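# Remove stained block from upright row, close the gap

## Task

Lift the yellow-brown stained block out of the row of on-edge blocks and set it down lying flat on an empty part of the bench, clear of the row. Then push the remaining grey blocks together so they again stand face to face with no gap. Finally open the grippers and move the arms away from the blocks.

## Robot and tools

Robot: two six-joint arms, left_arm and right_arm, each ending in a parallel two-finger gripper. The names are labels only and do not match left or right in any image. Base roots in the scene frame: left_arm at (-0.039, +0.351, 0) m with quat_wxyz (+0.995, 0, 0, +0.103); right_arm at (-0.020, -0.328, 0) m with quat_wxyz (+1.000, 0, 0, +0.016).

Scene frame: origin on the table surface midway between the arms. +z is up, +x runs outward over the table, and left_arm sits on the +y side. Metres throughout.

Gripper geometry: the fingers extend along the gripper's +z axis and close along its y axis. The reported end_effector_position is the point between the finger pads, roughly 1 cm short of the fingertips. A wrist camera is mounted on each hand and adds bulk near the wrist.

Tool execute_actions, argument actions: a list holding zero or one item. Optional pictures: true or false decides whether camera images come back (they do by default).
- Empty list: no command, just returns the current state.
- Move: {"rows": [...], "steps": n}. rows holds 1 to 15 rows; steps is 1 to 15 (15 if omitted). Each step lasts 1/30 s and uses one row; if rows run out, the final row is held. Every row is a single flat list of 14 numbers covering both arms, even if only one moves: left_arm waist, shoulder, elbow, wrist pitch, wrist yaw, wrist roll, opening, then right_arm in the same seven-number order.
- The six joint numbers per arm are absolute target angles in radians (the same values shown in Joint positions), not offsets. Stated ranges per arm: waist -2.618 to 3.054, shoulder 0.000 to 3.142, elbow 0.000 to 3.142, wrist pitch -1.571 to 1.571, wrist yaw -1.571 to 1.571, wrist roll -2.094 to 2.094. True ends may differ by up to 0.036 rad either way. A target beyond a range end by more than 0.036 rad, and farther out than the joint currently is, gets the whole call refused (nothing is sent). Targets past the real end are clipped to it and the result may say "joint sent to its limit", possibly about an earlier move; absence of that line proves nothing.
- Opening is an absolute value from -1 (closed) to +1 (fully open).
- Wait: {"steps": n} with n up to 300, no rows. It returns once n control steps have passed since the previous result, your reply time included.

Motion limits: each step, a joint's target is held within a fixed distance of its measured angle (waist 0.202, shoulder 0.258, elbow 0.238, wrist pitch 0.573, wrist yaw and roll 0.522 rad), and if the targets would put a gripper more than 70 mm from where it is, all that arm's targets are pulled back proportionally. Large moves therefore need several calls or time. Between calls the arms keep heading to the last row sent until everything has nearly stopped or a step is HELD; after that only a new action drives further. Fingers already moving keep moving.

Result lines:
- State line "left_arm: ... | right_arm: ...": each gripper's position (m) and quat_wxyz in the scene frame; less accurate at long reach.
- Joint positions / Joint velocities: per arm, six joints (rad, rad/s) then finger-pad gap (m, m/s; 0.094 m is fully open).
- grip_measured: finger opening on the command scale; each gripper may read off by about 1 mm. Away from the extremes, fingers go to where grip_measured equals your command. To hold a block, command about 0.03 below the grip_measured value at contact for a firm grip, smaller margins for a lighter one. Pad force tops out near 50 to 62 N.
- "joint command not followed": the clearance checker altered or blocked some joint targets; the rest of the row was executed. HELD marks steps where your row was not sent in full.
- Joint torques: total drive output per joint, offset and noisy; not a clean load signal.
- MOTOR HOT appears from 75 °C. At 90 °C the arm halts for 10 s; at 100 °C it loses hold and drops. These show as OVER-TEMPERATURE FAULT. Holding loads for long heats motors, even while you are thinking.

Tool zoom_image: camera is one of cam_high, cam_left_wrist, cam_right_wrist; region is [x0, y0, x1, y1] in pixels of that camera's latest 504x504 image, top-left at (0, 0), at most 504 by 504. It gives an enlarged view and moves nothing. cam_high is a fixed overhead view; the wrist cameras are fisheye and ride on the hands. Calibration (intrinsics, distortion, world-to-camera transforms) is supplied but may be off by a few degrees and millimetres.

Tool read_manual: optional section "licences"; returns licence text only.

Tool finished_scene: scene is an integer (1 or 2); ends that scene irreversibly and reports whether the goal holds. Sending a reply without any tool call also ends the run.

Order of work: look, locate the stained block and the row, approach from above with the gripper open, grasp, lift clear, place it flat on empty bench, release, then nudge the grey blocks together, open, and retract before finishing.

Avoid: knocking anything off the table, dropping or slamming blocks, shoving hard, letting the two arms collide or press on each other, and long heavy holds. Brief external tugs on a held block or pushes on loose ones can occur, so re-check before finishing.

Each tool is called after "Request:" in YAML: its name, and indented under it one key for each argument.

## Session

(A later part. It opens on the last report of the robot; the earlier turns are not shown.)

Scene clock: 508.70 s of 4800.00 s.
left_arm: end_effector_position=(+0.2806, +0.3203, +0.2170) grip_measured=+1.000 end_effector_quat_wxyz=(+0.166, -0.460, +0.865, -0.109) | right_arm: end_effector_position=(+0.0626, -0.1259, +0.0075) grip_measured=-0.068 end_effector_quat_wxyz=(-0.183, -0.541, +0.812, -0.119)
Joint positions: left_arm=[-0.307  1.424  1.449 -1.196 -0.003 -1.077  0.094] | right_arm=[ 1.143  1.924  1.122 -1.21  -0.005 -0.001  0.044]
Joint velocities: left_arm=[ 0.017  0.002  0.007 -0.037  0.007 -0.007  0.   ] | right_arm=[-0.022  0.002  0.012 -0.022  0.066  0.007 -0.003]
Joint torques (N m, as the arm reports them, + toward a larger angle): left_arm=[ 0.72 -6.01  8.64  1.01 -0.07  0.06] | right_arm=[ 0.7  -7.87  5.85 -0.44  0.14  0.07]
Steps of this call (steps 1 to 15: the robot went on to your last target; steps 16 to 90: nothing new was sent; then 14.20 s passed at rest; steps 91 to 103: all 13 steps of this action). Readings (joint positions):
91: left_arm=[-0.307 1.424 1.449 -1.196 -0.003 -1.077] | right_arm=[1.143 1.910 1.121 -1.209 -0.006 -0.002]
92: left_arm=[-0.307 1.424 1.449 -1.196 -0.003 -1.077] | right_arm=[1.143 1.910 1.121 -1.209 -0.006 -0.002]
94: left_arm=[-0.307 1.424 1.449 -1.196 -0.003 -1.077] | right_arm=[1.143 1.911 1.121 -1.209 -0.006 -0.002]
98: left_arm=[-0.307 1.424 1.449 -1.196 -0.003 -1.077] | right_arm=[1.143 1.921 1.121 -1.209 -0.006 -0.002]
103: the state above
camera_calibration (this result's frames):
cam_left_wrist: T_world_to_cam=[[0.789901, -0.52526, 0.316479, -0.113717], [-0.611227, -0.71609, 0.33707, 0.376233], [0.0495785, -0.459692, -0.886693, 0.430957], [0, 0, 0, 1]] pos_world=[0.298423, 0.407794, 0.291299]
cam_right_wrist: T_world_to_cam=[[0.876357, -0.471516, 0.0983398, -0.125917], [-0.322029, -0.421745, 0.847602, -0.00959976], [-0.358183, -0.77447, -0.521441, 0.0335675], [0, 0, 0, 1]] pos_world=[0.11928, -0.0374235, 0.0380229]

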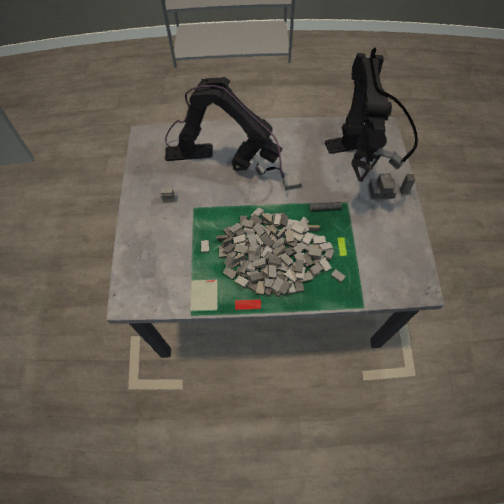

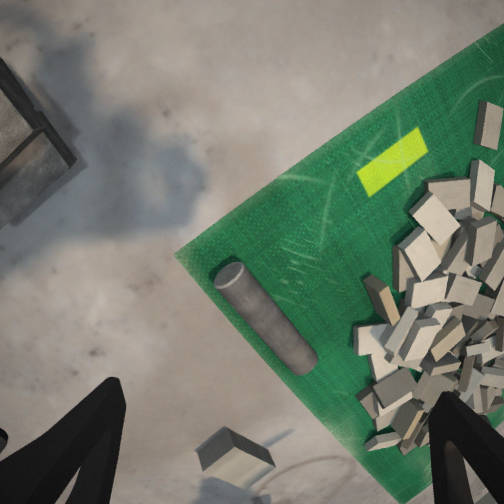

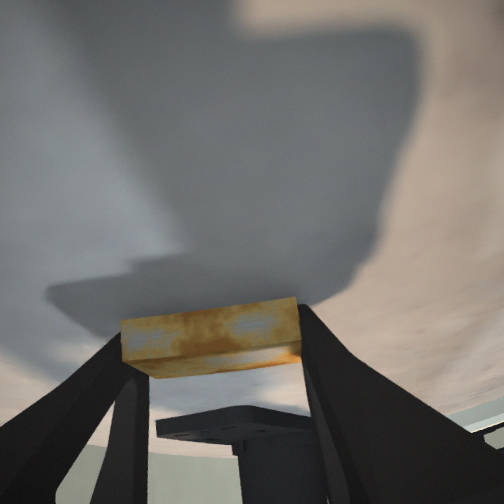

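Request:
execute_actions:
  actions:
    - {"rows": [[-0.3,1.4,1.477,-1.208,-0.008,-1.072,1,1.151,1.928,1.148,-1.208,0.008,0.005,-0.08],[-0.3,1.4,1.477,-1.208,-0.008,-1.072,1,1.151,1.927,1.148,-1.208,0.008,0.005,-0.07],[-0.3,1.4,1.477,-1.208,-0.008,-1.072,1,1.151,1.927,1.148,-1.208,0.008,0.005,-0.063],[-0.3,1.4,1.477,-1.208,-0.008,-1.072,1,1.151,1.927,1.148,-1.208,0.008,0.005,-0.057],[-0.3,1.4,1.477,-1.208,-0.008,-1.072,1,1.151,1.927,1.148,-1.208,0.008,0.005,-0.05],[-0.3,1.4,1.477,-1.208,-0.008,-1.072,1,1.151,1.927,1.148,-1.208,0.008,0.005,-0.04],[-0.3,1.4,1.477,-1.208,-0.008,-1.072,1,1.151,1.927,1.148,-1.208,0.008,0.005,-0.02],[-0.3,1.4,1.477,-1.208,-0.008,-1.072,1,1.151,1.927,1.148,-1.208,0.008,0.005,0.03],[-0.3,1.4,1.477,-1.208,-0.008,-1.072,1,1.151,1.927,1.148,-1.208,0.008,0.005,0.1],[-0.3,1.4,1.477,-1.208,-0.008,-1.072,1,1.151,1.918,1.148,-1.208,0.008,0.005,0.2],[-0.3,1.4,1.477,-1.208,-0.008,-1.072,1,1.151,1.909,1.148,-1.208,0.008,0.005,0.3],[-0.3,1.4,1.477,-1.208,-0.008,-1.072,1,1.151,1.900,1.148,-1.208,0.008,0.005,0.4],[-0.3,1.4,1.477,-1.208,-0.008,-1.072,1,1.151,1.899,1.148,-1.208,0.008,0.005,0.5],[-0.3,1.4,1.477,-1.208,-0.008,-1.072,1,1.151,1.896,1.148,-1.208,0.008,0.005,0.6],[-0.3,1.4,1.477,-1.208,-0.008,-1.072,1,1.151,1.890,1.148,-1.208,0.008,0.005,0.6]], "steps": 15}

Request:
execute_actions:
  actions:
    - {"rows": [[-0.3,1.4,1.477,-1.208,-0.008,-1.072,1,1.151,1.883,1.148,-1.208,0.008,0.005,0.6],[-0.3,1.4,1.477,-1.208,-0.008,-1.072,1,1.148,1.874,1.148,-1.208,0.008,0.005,0.6],[-0.3,1.4,1.477,-1.208,-0.008,-1.072,1,1.144,1.864,1.148,-1.208,0.008,0.005,0.6],[-0.3,1.4,1.477,-1.208,-0.008,-1.072,1,1.140,1.851,1.148,-1.208,0.008,0.005,0.6],[-0.3,1.4,1.477,-1.208,-0.008,-1.072,1,1.136,1.838,1.148,-1.208,0.008,0.005,0.6],[-0.3,1.4,1.477,-1.208,-0.008,-1.072,1,1.133,1.823,1.148,-1.208,0.008,0.005,0.6],[-0.3,1.4,1.477,-1.208,-0.008,-1.072,1,1.129,1.806,1.148,-1.208,0.008,0.005,0.6],[-0.3,1.4,1.477,-1.208,-0.008,-1.072,1,1.122,1.789,1.148,-1.208,0.008,0.005,0.6],[-0.3,1.4,1.477,-1.208,-0.008,-1.072,1,1.112,1.770,1.148,-1.208,0.008,0.005,0.6],[-0.3,1.4,1.477,-1.208,-0.008,-1.072,1,1.099,1.751,1.148,-1.208,0.008,0.005,0.6],[-0.3,1.4,1.477,-1.208,-0.008,-1.072,1,1.084,1.731,1.148,-1.208,0.008,0.005,0.6],[-0.3,1.4,1.477,-1.208,-0.008,-1.072,1,1.067,1.710,1.148,-1.208,0.008,0.005,0.6],[-0.3,1.4,1.477,-1.208,-0.008,-1.072,1,1.048,1.689,1.148,-1.208,0.008,0.005,0.6],[-0.3,1.4,1.477,-1.208,-0.008,-1.072,1,1.027,1.667,1.148,-1.208,0.008,0.005,0.6],[-0.3,1.4,1.477,-1.208,-0.008,-1.072,1,1.004,1.645,1.148,-1.208,0.008,0.005,0.6]], "steps": 15}

Request:
execute_actions:
  actions:
    - {"rows": [[-0.3,1.4,1.477,-1.208,-0.008,-1.072,1,0.980,1.623,1.148,-1.208,0.008,0.005,0.6],[-0.3,1.4,1.477,-1.208,-0.008,-1.072,1,0.955,1.600,1.148,-1.208,0.008,0.005,0.6],[-0.3,1.4,1.477,-1.208,-0.008,-1.072,1,0.928,1.578,1.148,-1.208,0.008,0.005,0.6],[-0.3,1.4,1.477,-1.208,-0.008,-1.072,1,0.900,1.555,1.148,-1.208,0.008,0.005,0.6],[-0.3,1.4,1.477,-1.208,-0.008,-1.072,1,0.871,1.533,1.148,-1.208,0.008,0.005,0.6],[-0.3,1.4,1.477,-1.208,-0.008,-1.072,1,0.841,1.511,1.148,-1.208,0.008,0.005,0.6],[-0.3,1.4,1.477,-1.208,-0.008,-1.072,1,0.811,1.490,1.148,-1.208,0.008,0.005,0.6],[-0.3,1.4,1.477,-1.208,-0.008,-1.072,1,0.780,1.469,1.148,-1.208,0.008,0.005,0.6],[-0.3,1.4,1.477,-1.208,-0.008,-1.072,1,0.749,1.449,1.148,-1.208,0.008,0.005,0.6],[-0.3,1.4,1.477,-1.208,-0.008,-1.072,1,0.718,1.430,1.148,-1.208,0.008,0.005,0.6],[-0.3,1.4,1.477,-1.208,-0.008,-1.072,1,0.686,1.411,1.148,-1.208,0.008,0.005,0.6],[-0.3,1.4,1.477,-1.208,-0.008,-1.072,1,0.655,1.394,1.148,-1.208,0.008,0.005,0.6],[-0.3,1.4,1.477,-1.208,-0.008,-1.072,1,0.624,1.377,1.148,-1.208,0.008,0.005,0.6],[-0.3,1.4,1.477,-1.208,-0.008,-1.072,1,0.594,1.362,1.148,-1.208,0.008,0.005,0.6],[-0.3,1.4,1.477,-1.208,-0.008,-1.072,1,0.564,1.349,1.148,-1.208,0.008,0.005,0.6]], "steps": 15}
  pictures: false

Request:
execute_actions:
  actions:
    - {"rows": [[-0.3,1.4,1.477,-1.208,-0.008,-1.072,1,0.535,1.336,1.148,-1.208,0.008,0.005,0.6],[-0.3,1.4,1.477,-1.208,-0.008,-1.072,1,0.507,1.326,1.148,-1.208,0.008,0.005,0.6],[-0.3,1.4,1.477,-1.208,-0.008,-1.072,1,0.480,1.317,1.148,-1.208,0.008,0.005,0.6],[-0.3,1.4,1.477,-1.208,-0.008,-1.072,1,0.455,1.310,1.148,-1.208,0.008,0.005,0.6],[-0.3,1.4,1.477,-1.208,-0.008,-1.072,1,0.431,1.304,1.148,-1.208,0.008,0.005,0.6],[-0.3,1.4,1.477,-1.208,-0.008,-1.072,1,0.408,1.301,1.148,-1.208,0.008,0.005,0.6],[-0.3,1.4,1.477,-1.208,-0.008,-1.072,1,0.387,1.3,1.148,-1.208,0.008,0.005,0.6],[-0.3,1.4,1.477,-1.208,-0.008,-1.072,1,0.368,1.3,1.148,-1.208,0.008,0.005,0.6],[-0.3,1.4,1.477,-1.208,-0.008,-1.072,1,0.351,1.3,1.148,-1.208,0.008,0.005,0.6],[-0.3,1.4,1.477,-1.208,-0.008,-1.072,1,0.336,1.3,1.148,-1.208,0.008,0.005,0.6],[-0.3,1.4,1.477,-1.208,-0.008,-1.072,1,0.323,1.3,1.148,-1.208,0.008,0.005,0.6],[-0.3,1.4,1.477,-1.208,-0.008,-1.072,1,0.313,1.3,1.148,-1.208,0.008,0.005,0.6],[-0.3,1.4,1.477,-1.208,-0.008,-1.072,1,0.306,1.3,1.148,-1.208,0.008,0.005,0.6],[-0.3,1.4,1.477,-1.208,-0.008,-1.072,1,0.301,1.3,1.148,-1.208,0.008,0.005,0.6],[-0.3,1.4,1.477,-1.208,-0.008,-1.072,1,0.3,1.3,1.148,-1.208,0.008,0.005,0.6]], "steps": 15}

Request:
zoom_image:
  camera: "cam_high"
  region: [210, 140, 330, 210]

Scene clock: 542.07 s of 4800.00 s.
left_arm: end_effector_position=(+0.2806, +0.3203, +0.2170) grip_measured=+1.000 end_effector_quat_wxyz=(+0.166, -0.460, +0.865, -0.109) | right_arm: end_effector_position=(+0.0635, -0.1265, +0.0080) grip_measured=+0.586 end_effector_quat_wxyz=(-0.182, -0.541, +0.812, -0.121)
Joint positions: left_arm=[-0.307  1.424  1.449 -1.196 -0.003 -1.077  0.094] | right_arm=[ 1.143  1.922  1.122 -1.212  0.    -0.001  0.075]
Joint velocities: left_arm=[-0.007  0.002 -0.002 -0.066 -0.037  0.022  0.   ] | right_arm=[-0.012 -0.071  0.017  0.007 -0.007  0.022  0.022]
Joint torques (N m, as the arm reports them, + toward a larger angle): left_arm=[ 0.54 -6.18  8.58  1.   -0.06  0.02] | right_arm=[  0.56 -11.28   6.03  -0.47   0.06   0.06]
Steps of this call (steps 1 to 15: the robot went on to your last target; steps 16 to 90: nothing new was sent; then 29.87 s passed at rest; steps 91 to 105: all 15 steps of this action). Readings (joint positions):
91: left_arm=[-0.307 1.424 1.449 -1.196 -0.003 -1.077] | right_arm=[1.143 1.924 1.122 -1.210 -0.005 -0.001]
92: left_arm=[-0.307 1.424 1.449 -1.196 -0.003 -1.077] | right_arm=[1.143 1.924 1.122 -1.210 -0.005 -0.001]
94: left_arm=[-0.307 1.424 1.449 -1.196 -0.003 -1.077] | right_arm=[1.143 1.924 1.122 -1.210 -0.005 -0.001]
98: left_arm=[-0.307 1.424 1.449 -1.196 -0.003 -1.077] | right_arm=[1.143 1.924 1.122 -1.210 -0.004 -0.001]
105: the state above
camera_calibration (this result's frames):
cam_left_wrist: T_world_to_cam=[[0.789901, -0.52526, 0.316479, -0.113717], [-0.611227, -0.71609, 0.33707, 0.376233], [0.0495785, -0.459692, -0.886693, 0.430957], [0, 0, 0, 1]] pos_world=[0.298423, 0.407794, 0.291299]
cam_right_wrist: T_world_to_cam=[[0.877038, -0.469139, 0.103501, -0.126785], [-0.324922, -0.420545, 0.847094, -0.00968324], [-0.353877, -0.776564, -0.521268, 0.0331008], [0, 0, 0, 1]] pos_world=[0.119763, -0.0378473, 0.0385794]

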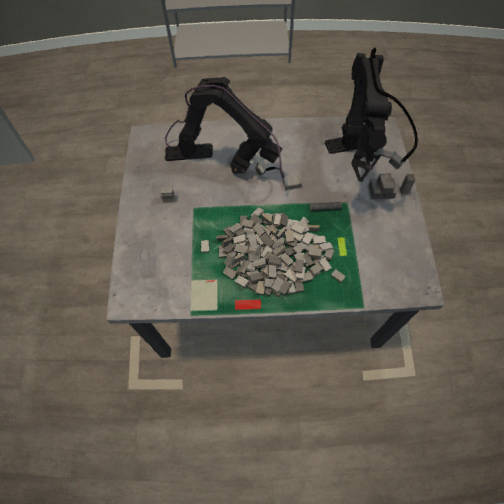

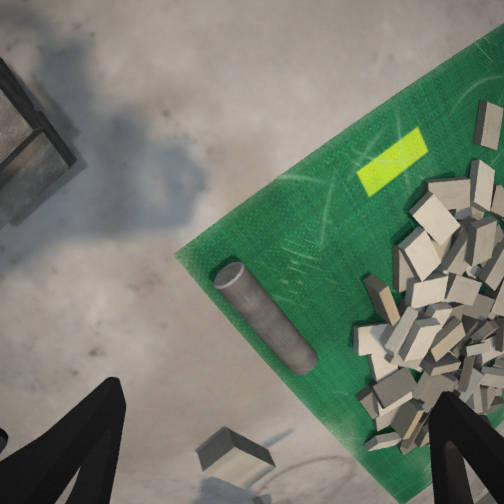

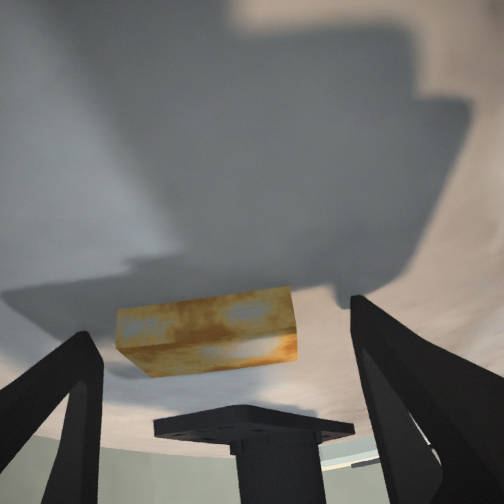

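Scene clock: 542.57 s of 4800.00 s.
left_arm: end_effector_position=(+0.2806, +0.3203, +0.2170) grip_measured=+1.000 end_effector_quat_wxyz=(+0.166, -0.460, +0.865, -0.109) | right_arm: end_effector_position=(+0.0912, -0.1180, +0.0530) grip_measured=+0.597 end_effector_quat_wxyz=(-0.095, -0.512, +0.852, -0.057)
Joint positions: left_arm=[-0.307  1.424  1.449 -1.196 -0.003 -1.077  0.094] | right_arm=[ 1.049  1.706  1.122 -1.21   0.    -0.001  0.075]
Joint velocities: left_arm=[-0.002  0.002  0.002 -0.066 -0.051  0.051  0.   ] | right_arm=[-0.618 -0.613  0.017 -0.066 -0.051  0.022  0.   ]
Joint torques (N m, as the arm reports them, + toward a larger angle): left_arm=[ 0.59 -6.07  8.63  1.   -0.08  0.01] | right_arm=[-0.98 -9.46  6.74 -0.07  0.08  0.08]
Steps of this call (steps 1 to 15: all 15 steps of this action). Readings (joint positions):
1: left_arm=[-0.307 1.424 1.449 -1.196 -0.003 -1.077] | right_arm=[1.143 1.920 1.122 -1.212 0.000 -0.001]
2: left_arm=[-0.307 1.424 1.449 -1.196 -0.003 -1.077] | right_arm=[1.143 1.915 1.122 -1.212 0.000 -0.001]
4: left_arm=[-0.307 1.424 1.449 -1.196 -0.003 -1.077] | right_arm=[1.143 1.899 1.122 -1.211 0.000 -0.001]
8: left_arm=[-0.307 1.424 1.449 -1.196 -0.003 -1.077] | right_arm=[1.141 1.844 1.122 -1.211 0.000 -0.001]
15: the state above
camera_calibration (this result's frames):
cam_left_wrist: T_world_to_cam=[[0.789901, -0.52526, 0.316479, -0.113717], [-0.611227, -0.71609, 0.33707, 0.376233], [0.0495785, -0.459692, -0.886693, 0.430957], [0, 0, 0, 1]] pos_world=[0.298423, 0.407794, 0.291299]
cam_right_wrist: T_world_to_cam=[[0.819749, -0.567022, 0.0806068, -0.156875], [-0.443306, -0.539086, 0.716147, -0.0314971], [-0.362617, -0.622794, -0.693279, 0.101099], [0, 0, 0, 1]] pos_world=[0.151295, -0.042967, 0.105292]

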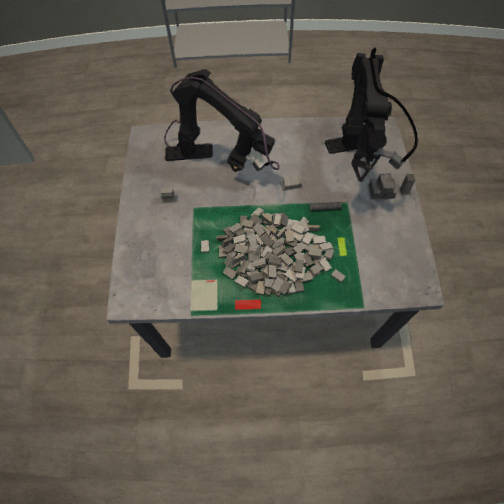

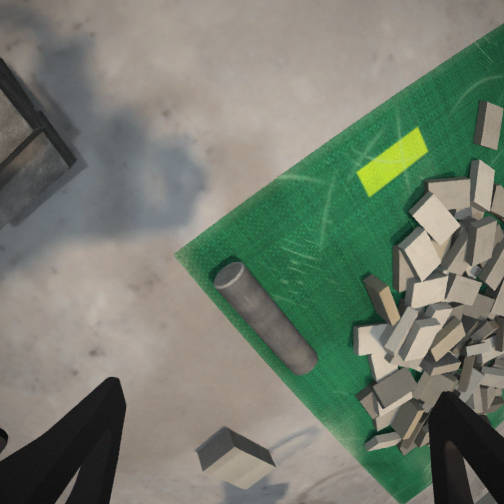

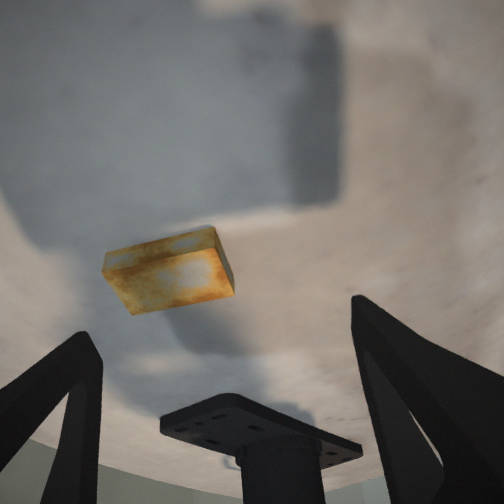

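Scene clock: 543.07 s of 4800.00 s.
left_arm: end_effector_position=(+0.2806, +0.3203, +0.2170) grip_measured=+1.000 end_effector_quat_wxyz=(+0.166, -0.460, +0.865, -0.109) | right_arm: end_effector_position=(+0.1771, -0.1778, +0.1230) grip_measured=+0.597 end_effector_quat_wxyz=(+0.043, -0.319, +0.947, +0.013)
Joint positions: left_arm=[-0.307  1.424  1.449 -1.196 -0.003 -1.077  0.094] | right_arm=[ 0.619  1.394  1.122 -1.209  0.003 -0.001  0.075]
Joint velocities: left_arm=[ 0.002  0.007 -0.002 -0.066 -0.007 -0.022  0.   ] | right_arm=[-0.872 -0.447 -0.012  0.007  0.051 -0.066 -0.001]
Joint torques (N m, as the arm reports them, + toward a larger angle): left_arm=[ 0.82 -5.98  8.66  1.01 -0.08  0.03] | right_arm=[-0.32 -6.29  7.34  0.37  0.04  0.07]
Steps of this call (steps 1 to 15: all 15 steps of this action). Readings (joint positions):
1: left_arm=[-0.307 1.424 1.449 -1.196 -0.003 -1.077] | right_arm=[1.027 1.684 1.122 -1.210 0.000 -0.001]
2: left_arm=[-0.307 1.424 1.449 -1.196 -0.003 -1.077] | right_arm=[1.004 1.662 1.122 -1.210 0.000 -0.001]
4: left_arm=[-0.307 1.424 1.449 -1.196 -0.003 -1.077] | right_arm=[0.952 1.617 1.122 -1.210 0.000 -0.001]
8: left_arm=[-0.307 1.424 1.449 -1.196 -0.003 -1.077] | right_arm=[0.836 1.527 1.122 -1.209 0.001 -0.001]
15: the state above

Scene clock: 543.57 s of 4800.00 s.
left_arm: end_effector_position=(+0.2806, +0.3203, +0.2170) grip_measured=+1.000 end_effector_quat_wxyz=(+0.166, -0.460, +0.865, -0.109) | right_arm: end_effector_position=(+0.2126, -0.2449, +0.1400) grip_measured=+0.597 end_effector_quat_wxyz=(+0.081, -0.170, +0.982, +0.012)
Joint positions: left_arm=[-0.307  1.424  1.449 -1.196 -0.003 -1.077  0.094] | right_arm=[ 0.312  1.32   1.122 -1.209  0.004 -0.     0.075]
Joint velocities: left_arm=[ 0.002  0.007 -0.017 -0.007  0.022  0.022  0.   ] | right_arm=[-0.154 -0.017  0.007 -0.007  0.007  0.007 -0.001]
Joint torques (N m, as the arm reports them, + toward a larger angle): left_arm=[ 0.59 -6.19  8.6   1.01 -0.09  0.  ] | right_arm=[-0.41 -5.86  7.54  0.54  0.05  0.06]
Steps of this call (steps 1 to 15: all 15 steps of this action). Readings (joint positions):
1: left_arm=[-0.307 1.424 1.449 -1.196 -0.003 -1.077] | right_arm=[0.589 1.379 1.122 -1.209 0.003 -0.001]
2: left_arm=[-0.307 1.424 1.449 -1.196 -0.003 -1.077] | right_arm=[0.559 1.366 1.122 -1.209 0.003 -0.001]
4: left_arm=[-0.307 1.424 1.449 -1.196 -0.003 -1.077] | right_arm=[0.503 1.344 1.122 -1.209 0.004 -0.001]
8: left_arm=[-0.307 1.424 1.449 -1.196 -0.003 -1.077] | right_arm=[0.407 1.321 1.122 -1.209 0.004 -0.000]
15: the state above
camera_calibration (this result's frames):
cam_left_wrist: T_world_to_cam=[[0.789901, -0.52526, 0.316479, -0.113717], [-0.611227, -0.71609, 0.33707, 0.376233], [0.0495785, -0.459692, -0.886693, 0.430957], [0, 0, 0, 1]] pos_world=[0.298423, 0.407794, 0.291299]
cam_right_wrist: T_world_to_cam=[[0.20313, -0.978533, 0.0347959, -0.298607], [-0.898453, -0.172143, 0.403917, 0.121958], [-0.389256, -0.11331, -0.914134, 0.287694], [0, 0, 0, 1]] pos_world=[0.282217, -0.238604, 0.22412]

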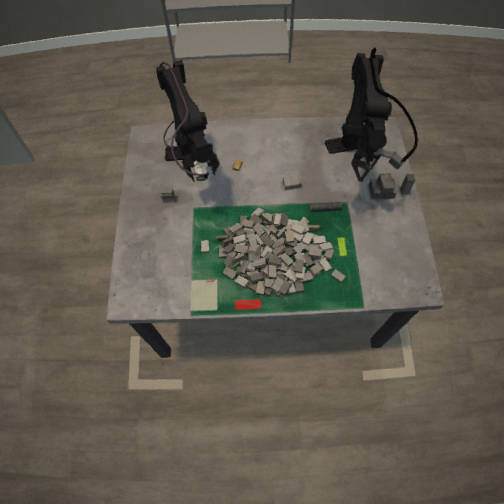

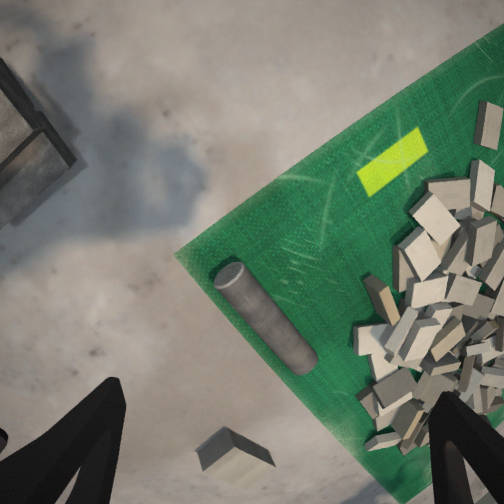

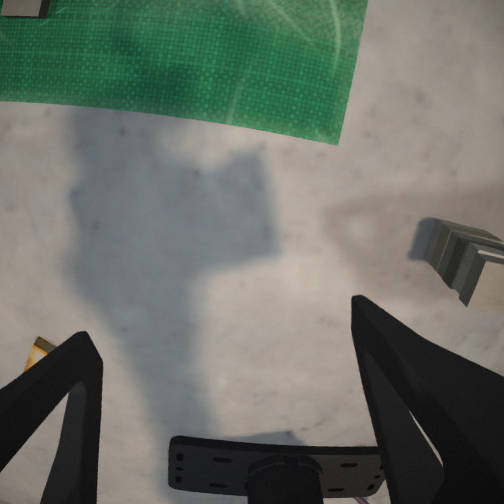

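Region (210, 140, 330, 210) of cam_high's 504x504 image, scaled by 4.200, with more detail than that image has; it fills the top 294 rows of this view, and the rest is white.

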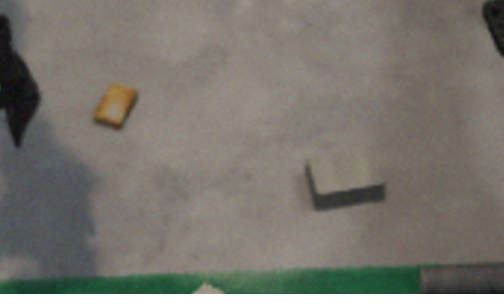

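The yellow block lies flat on the bare bench, the row is closed, and both arms are clear.

Request:
finished_scene:
  scene: 2

The scene is finished: the task was done.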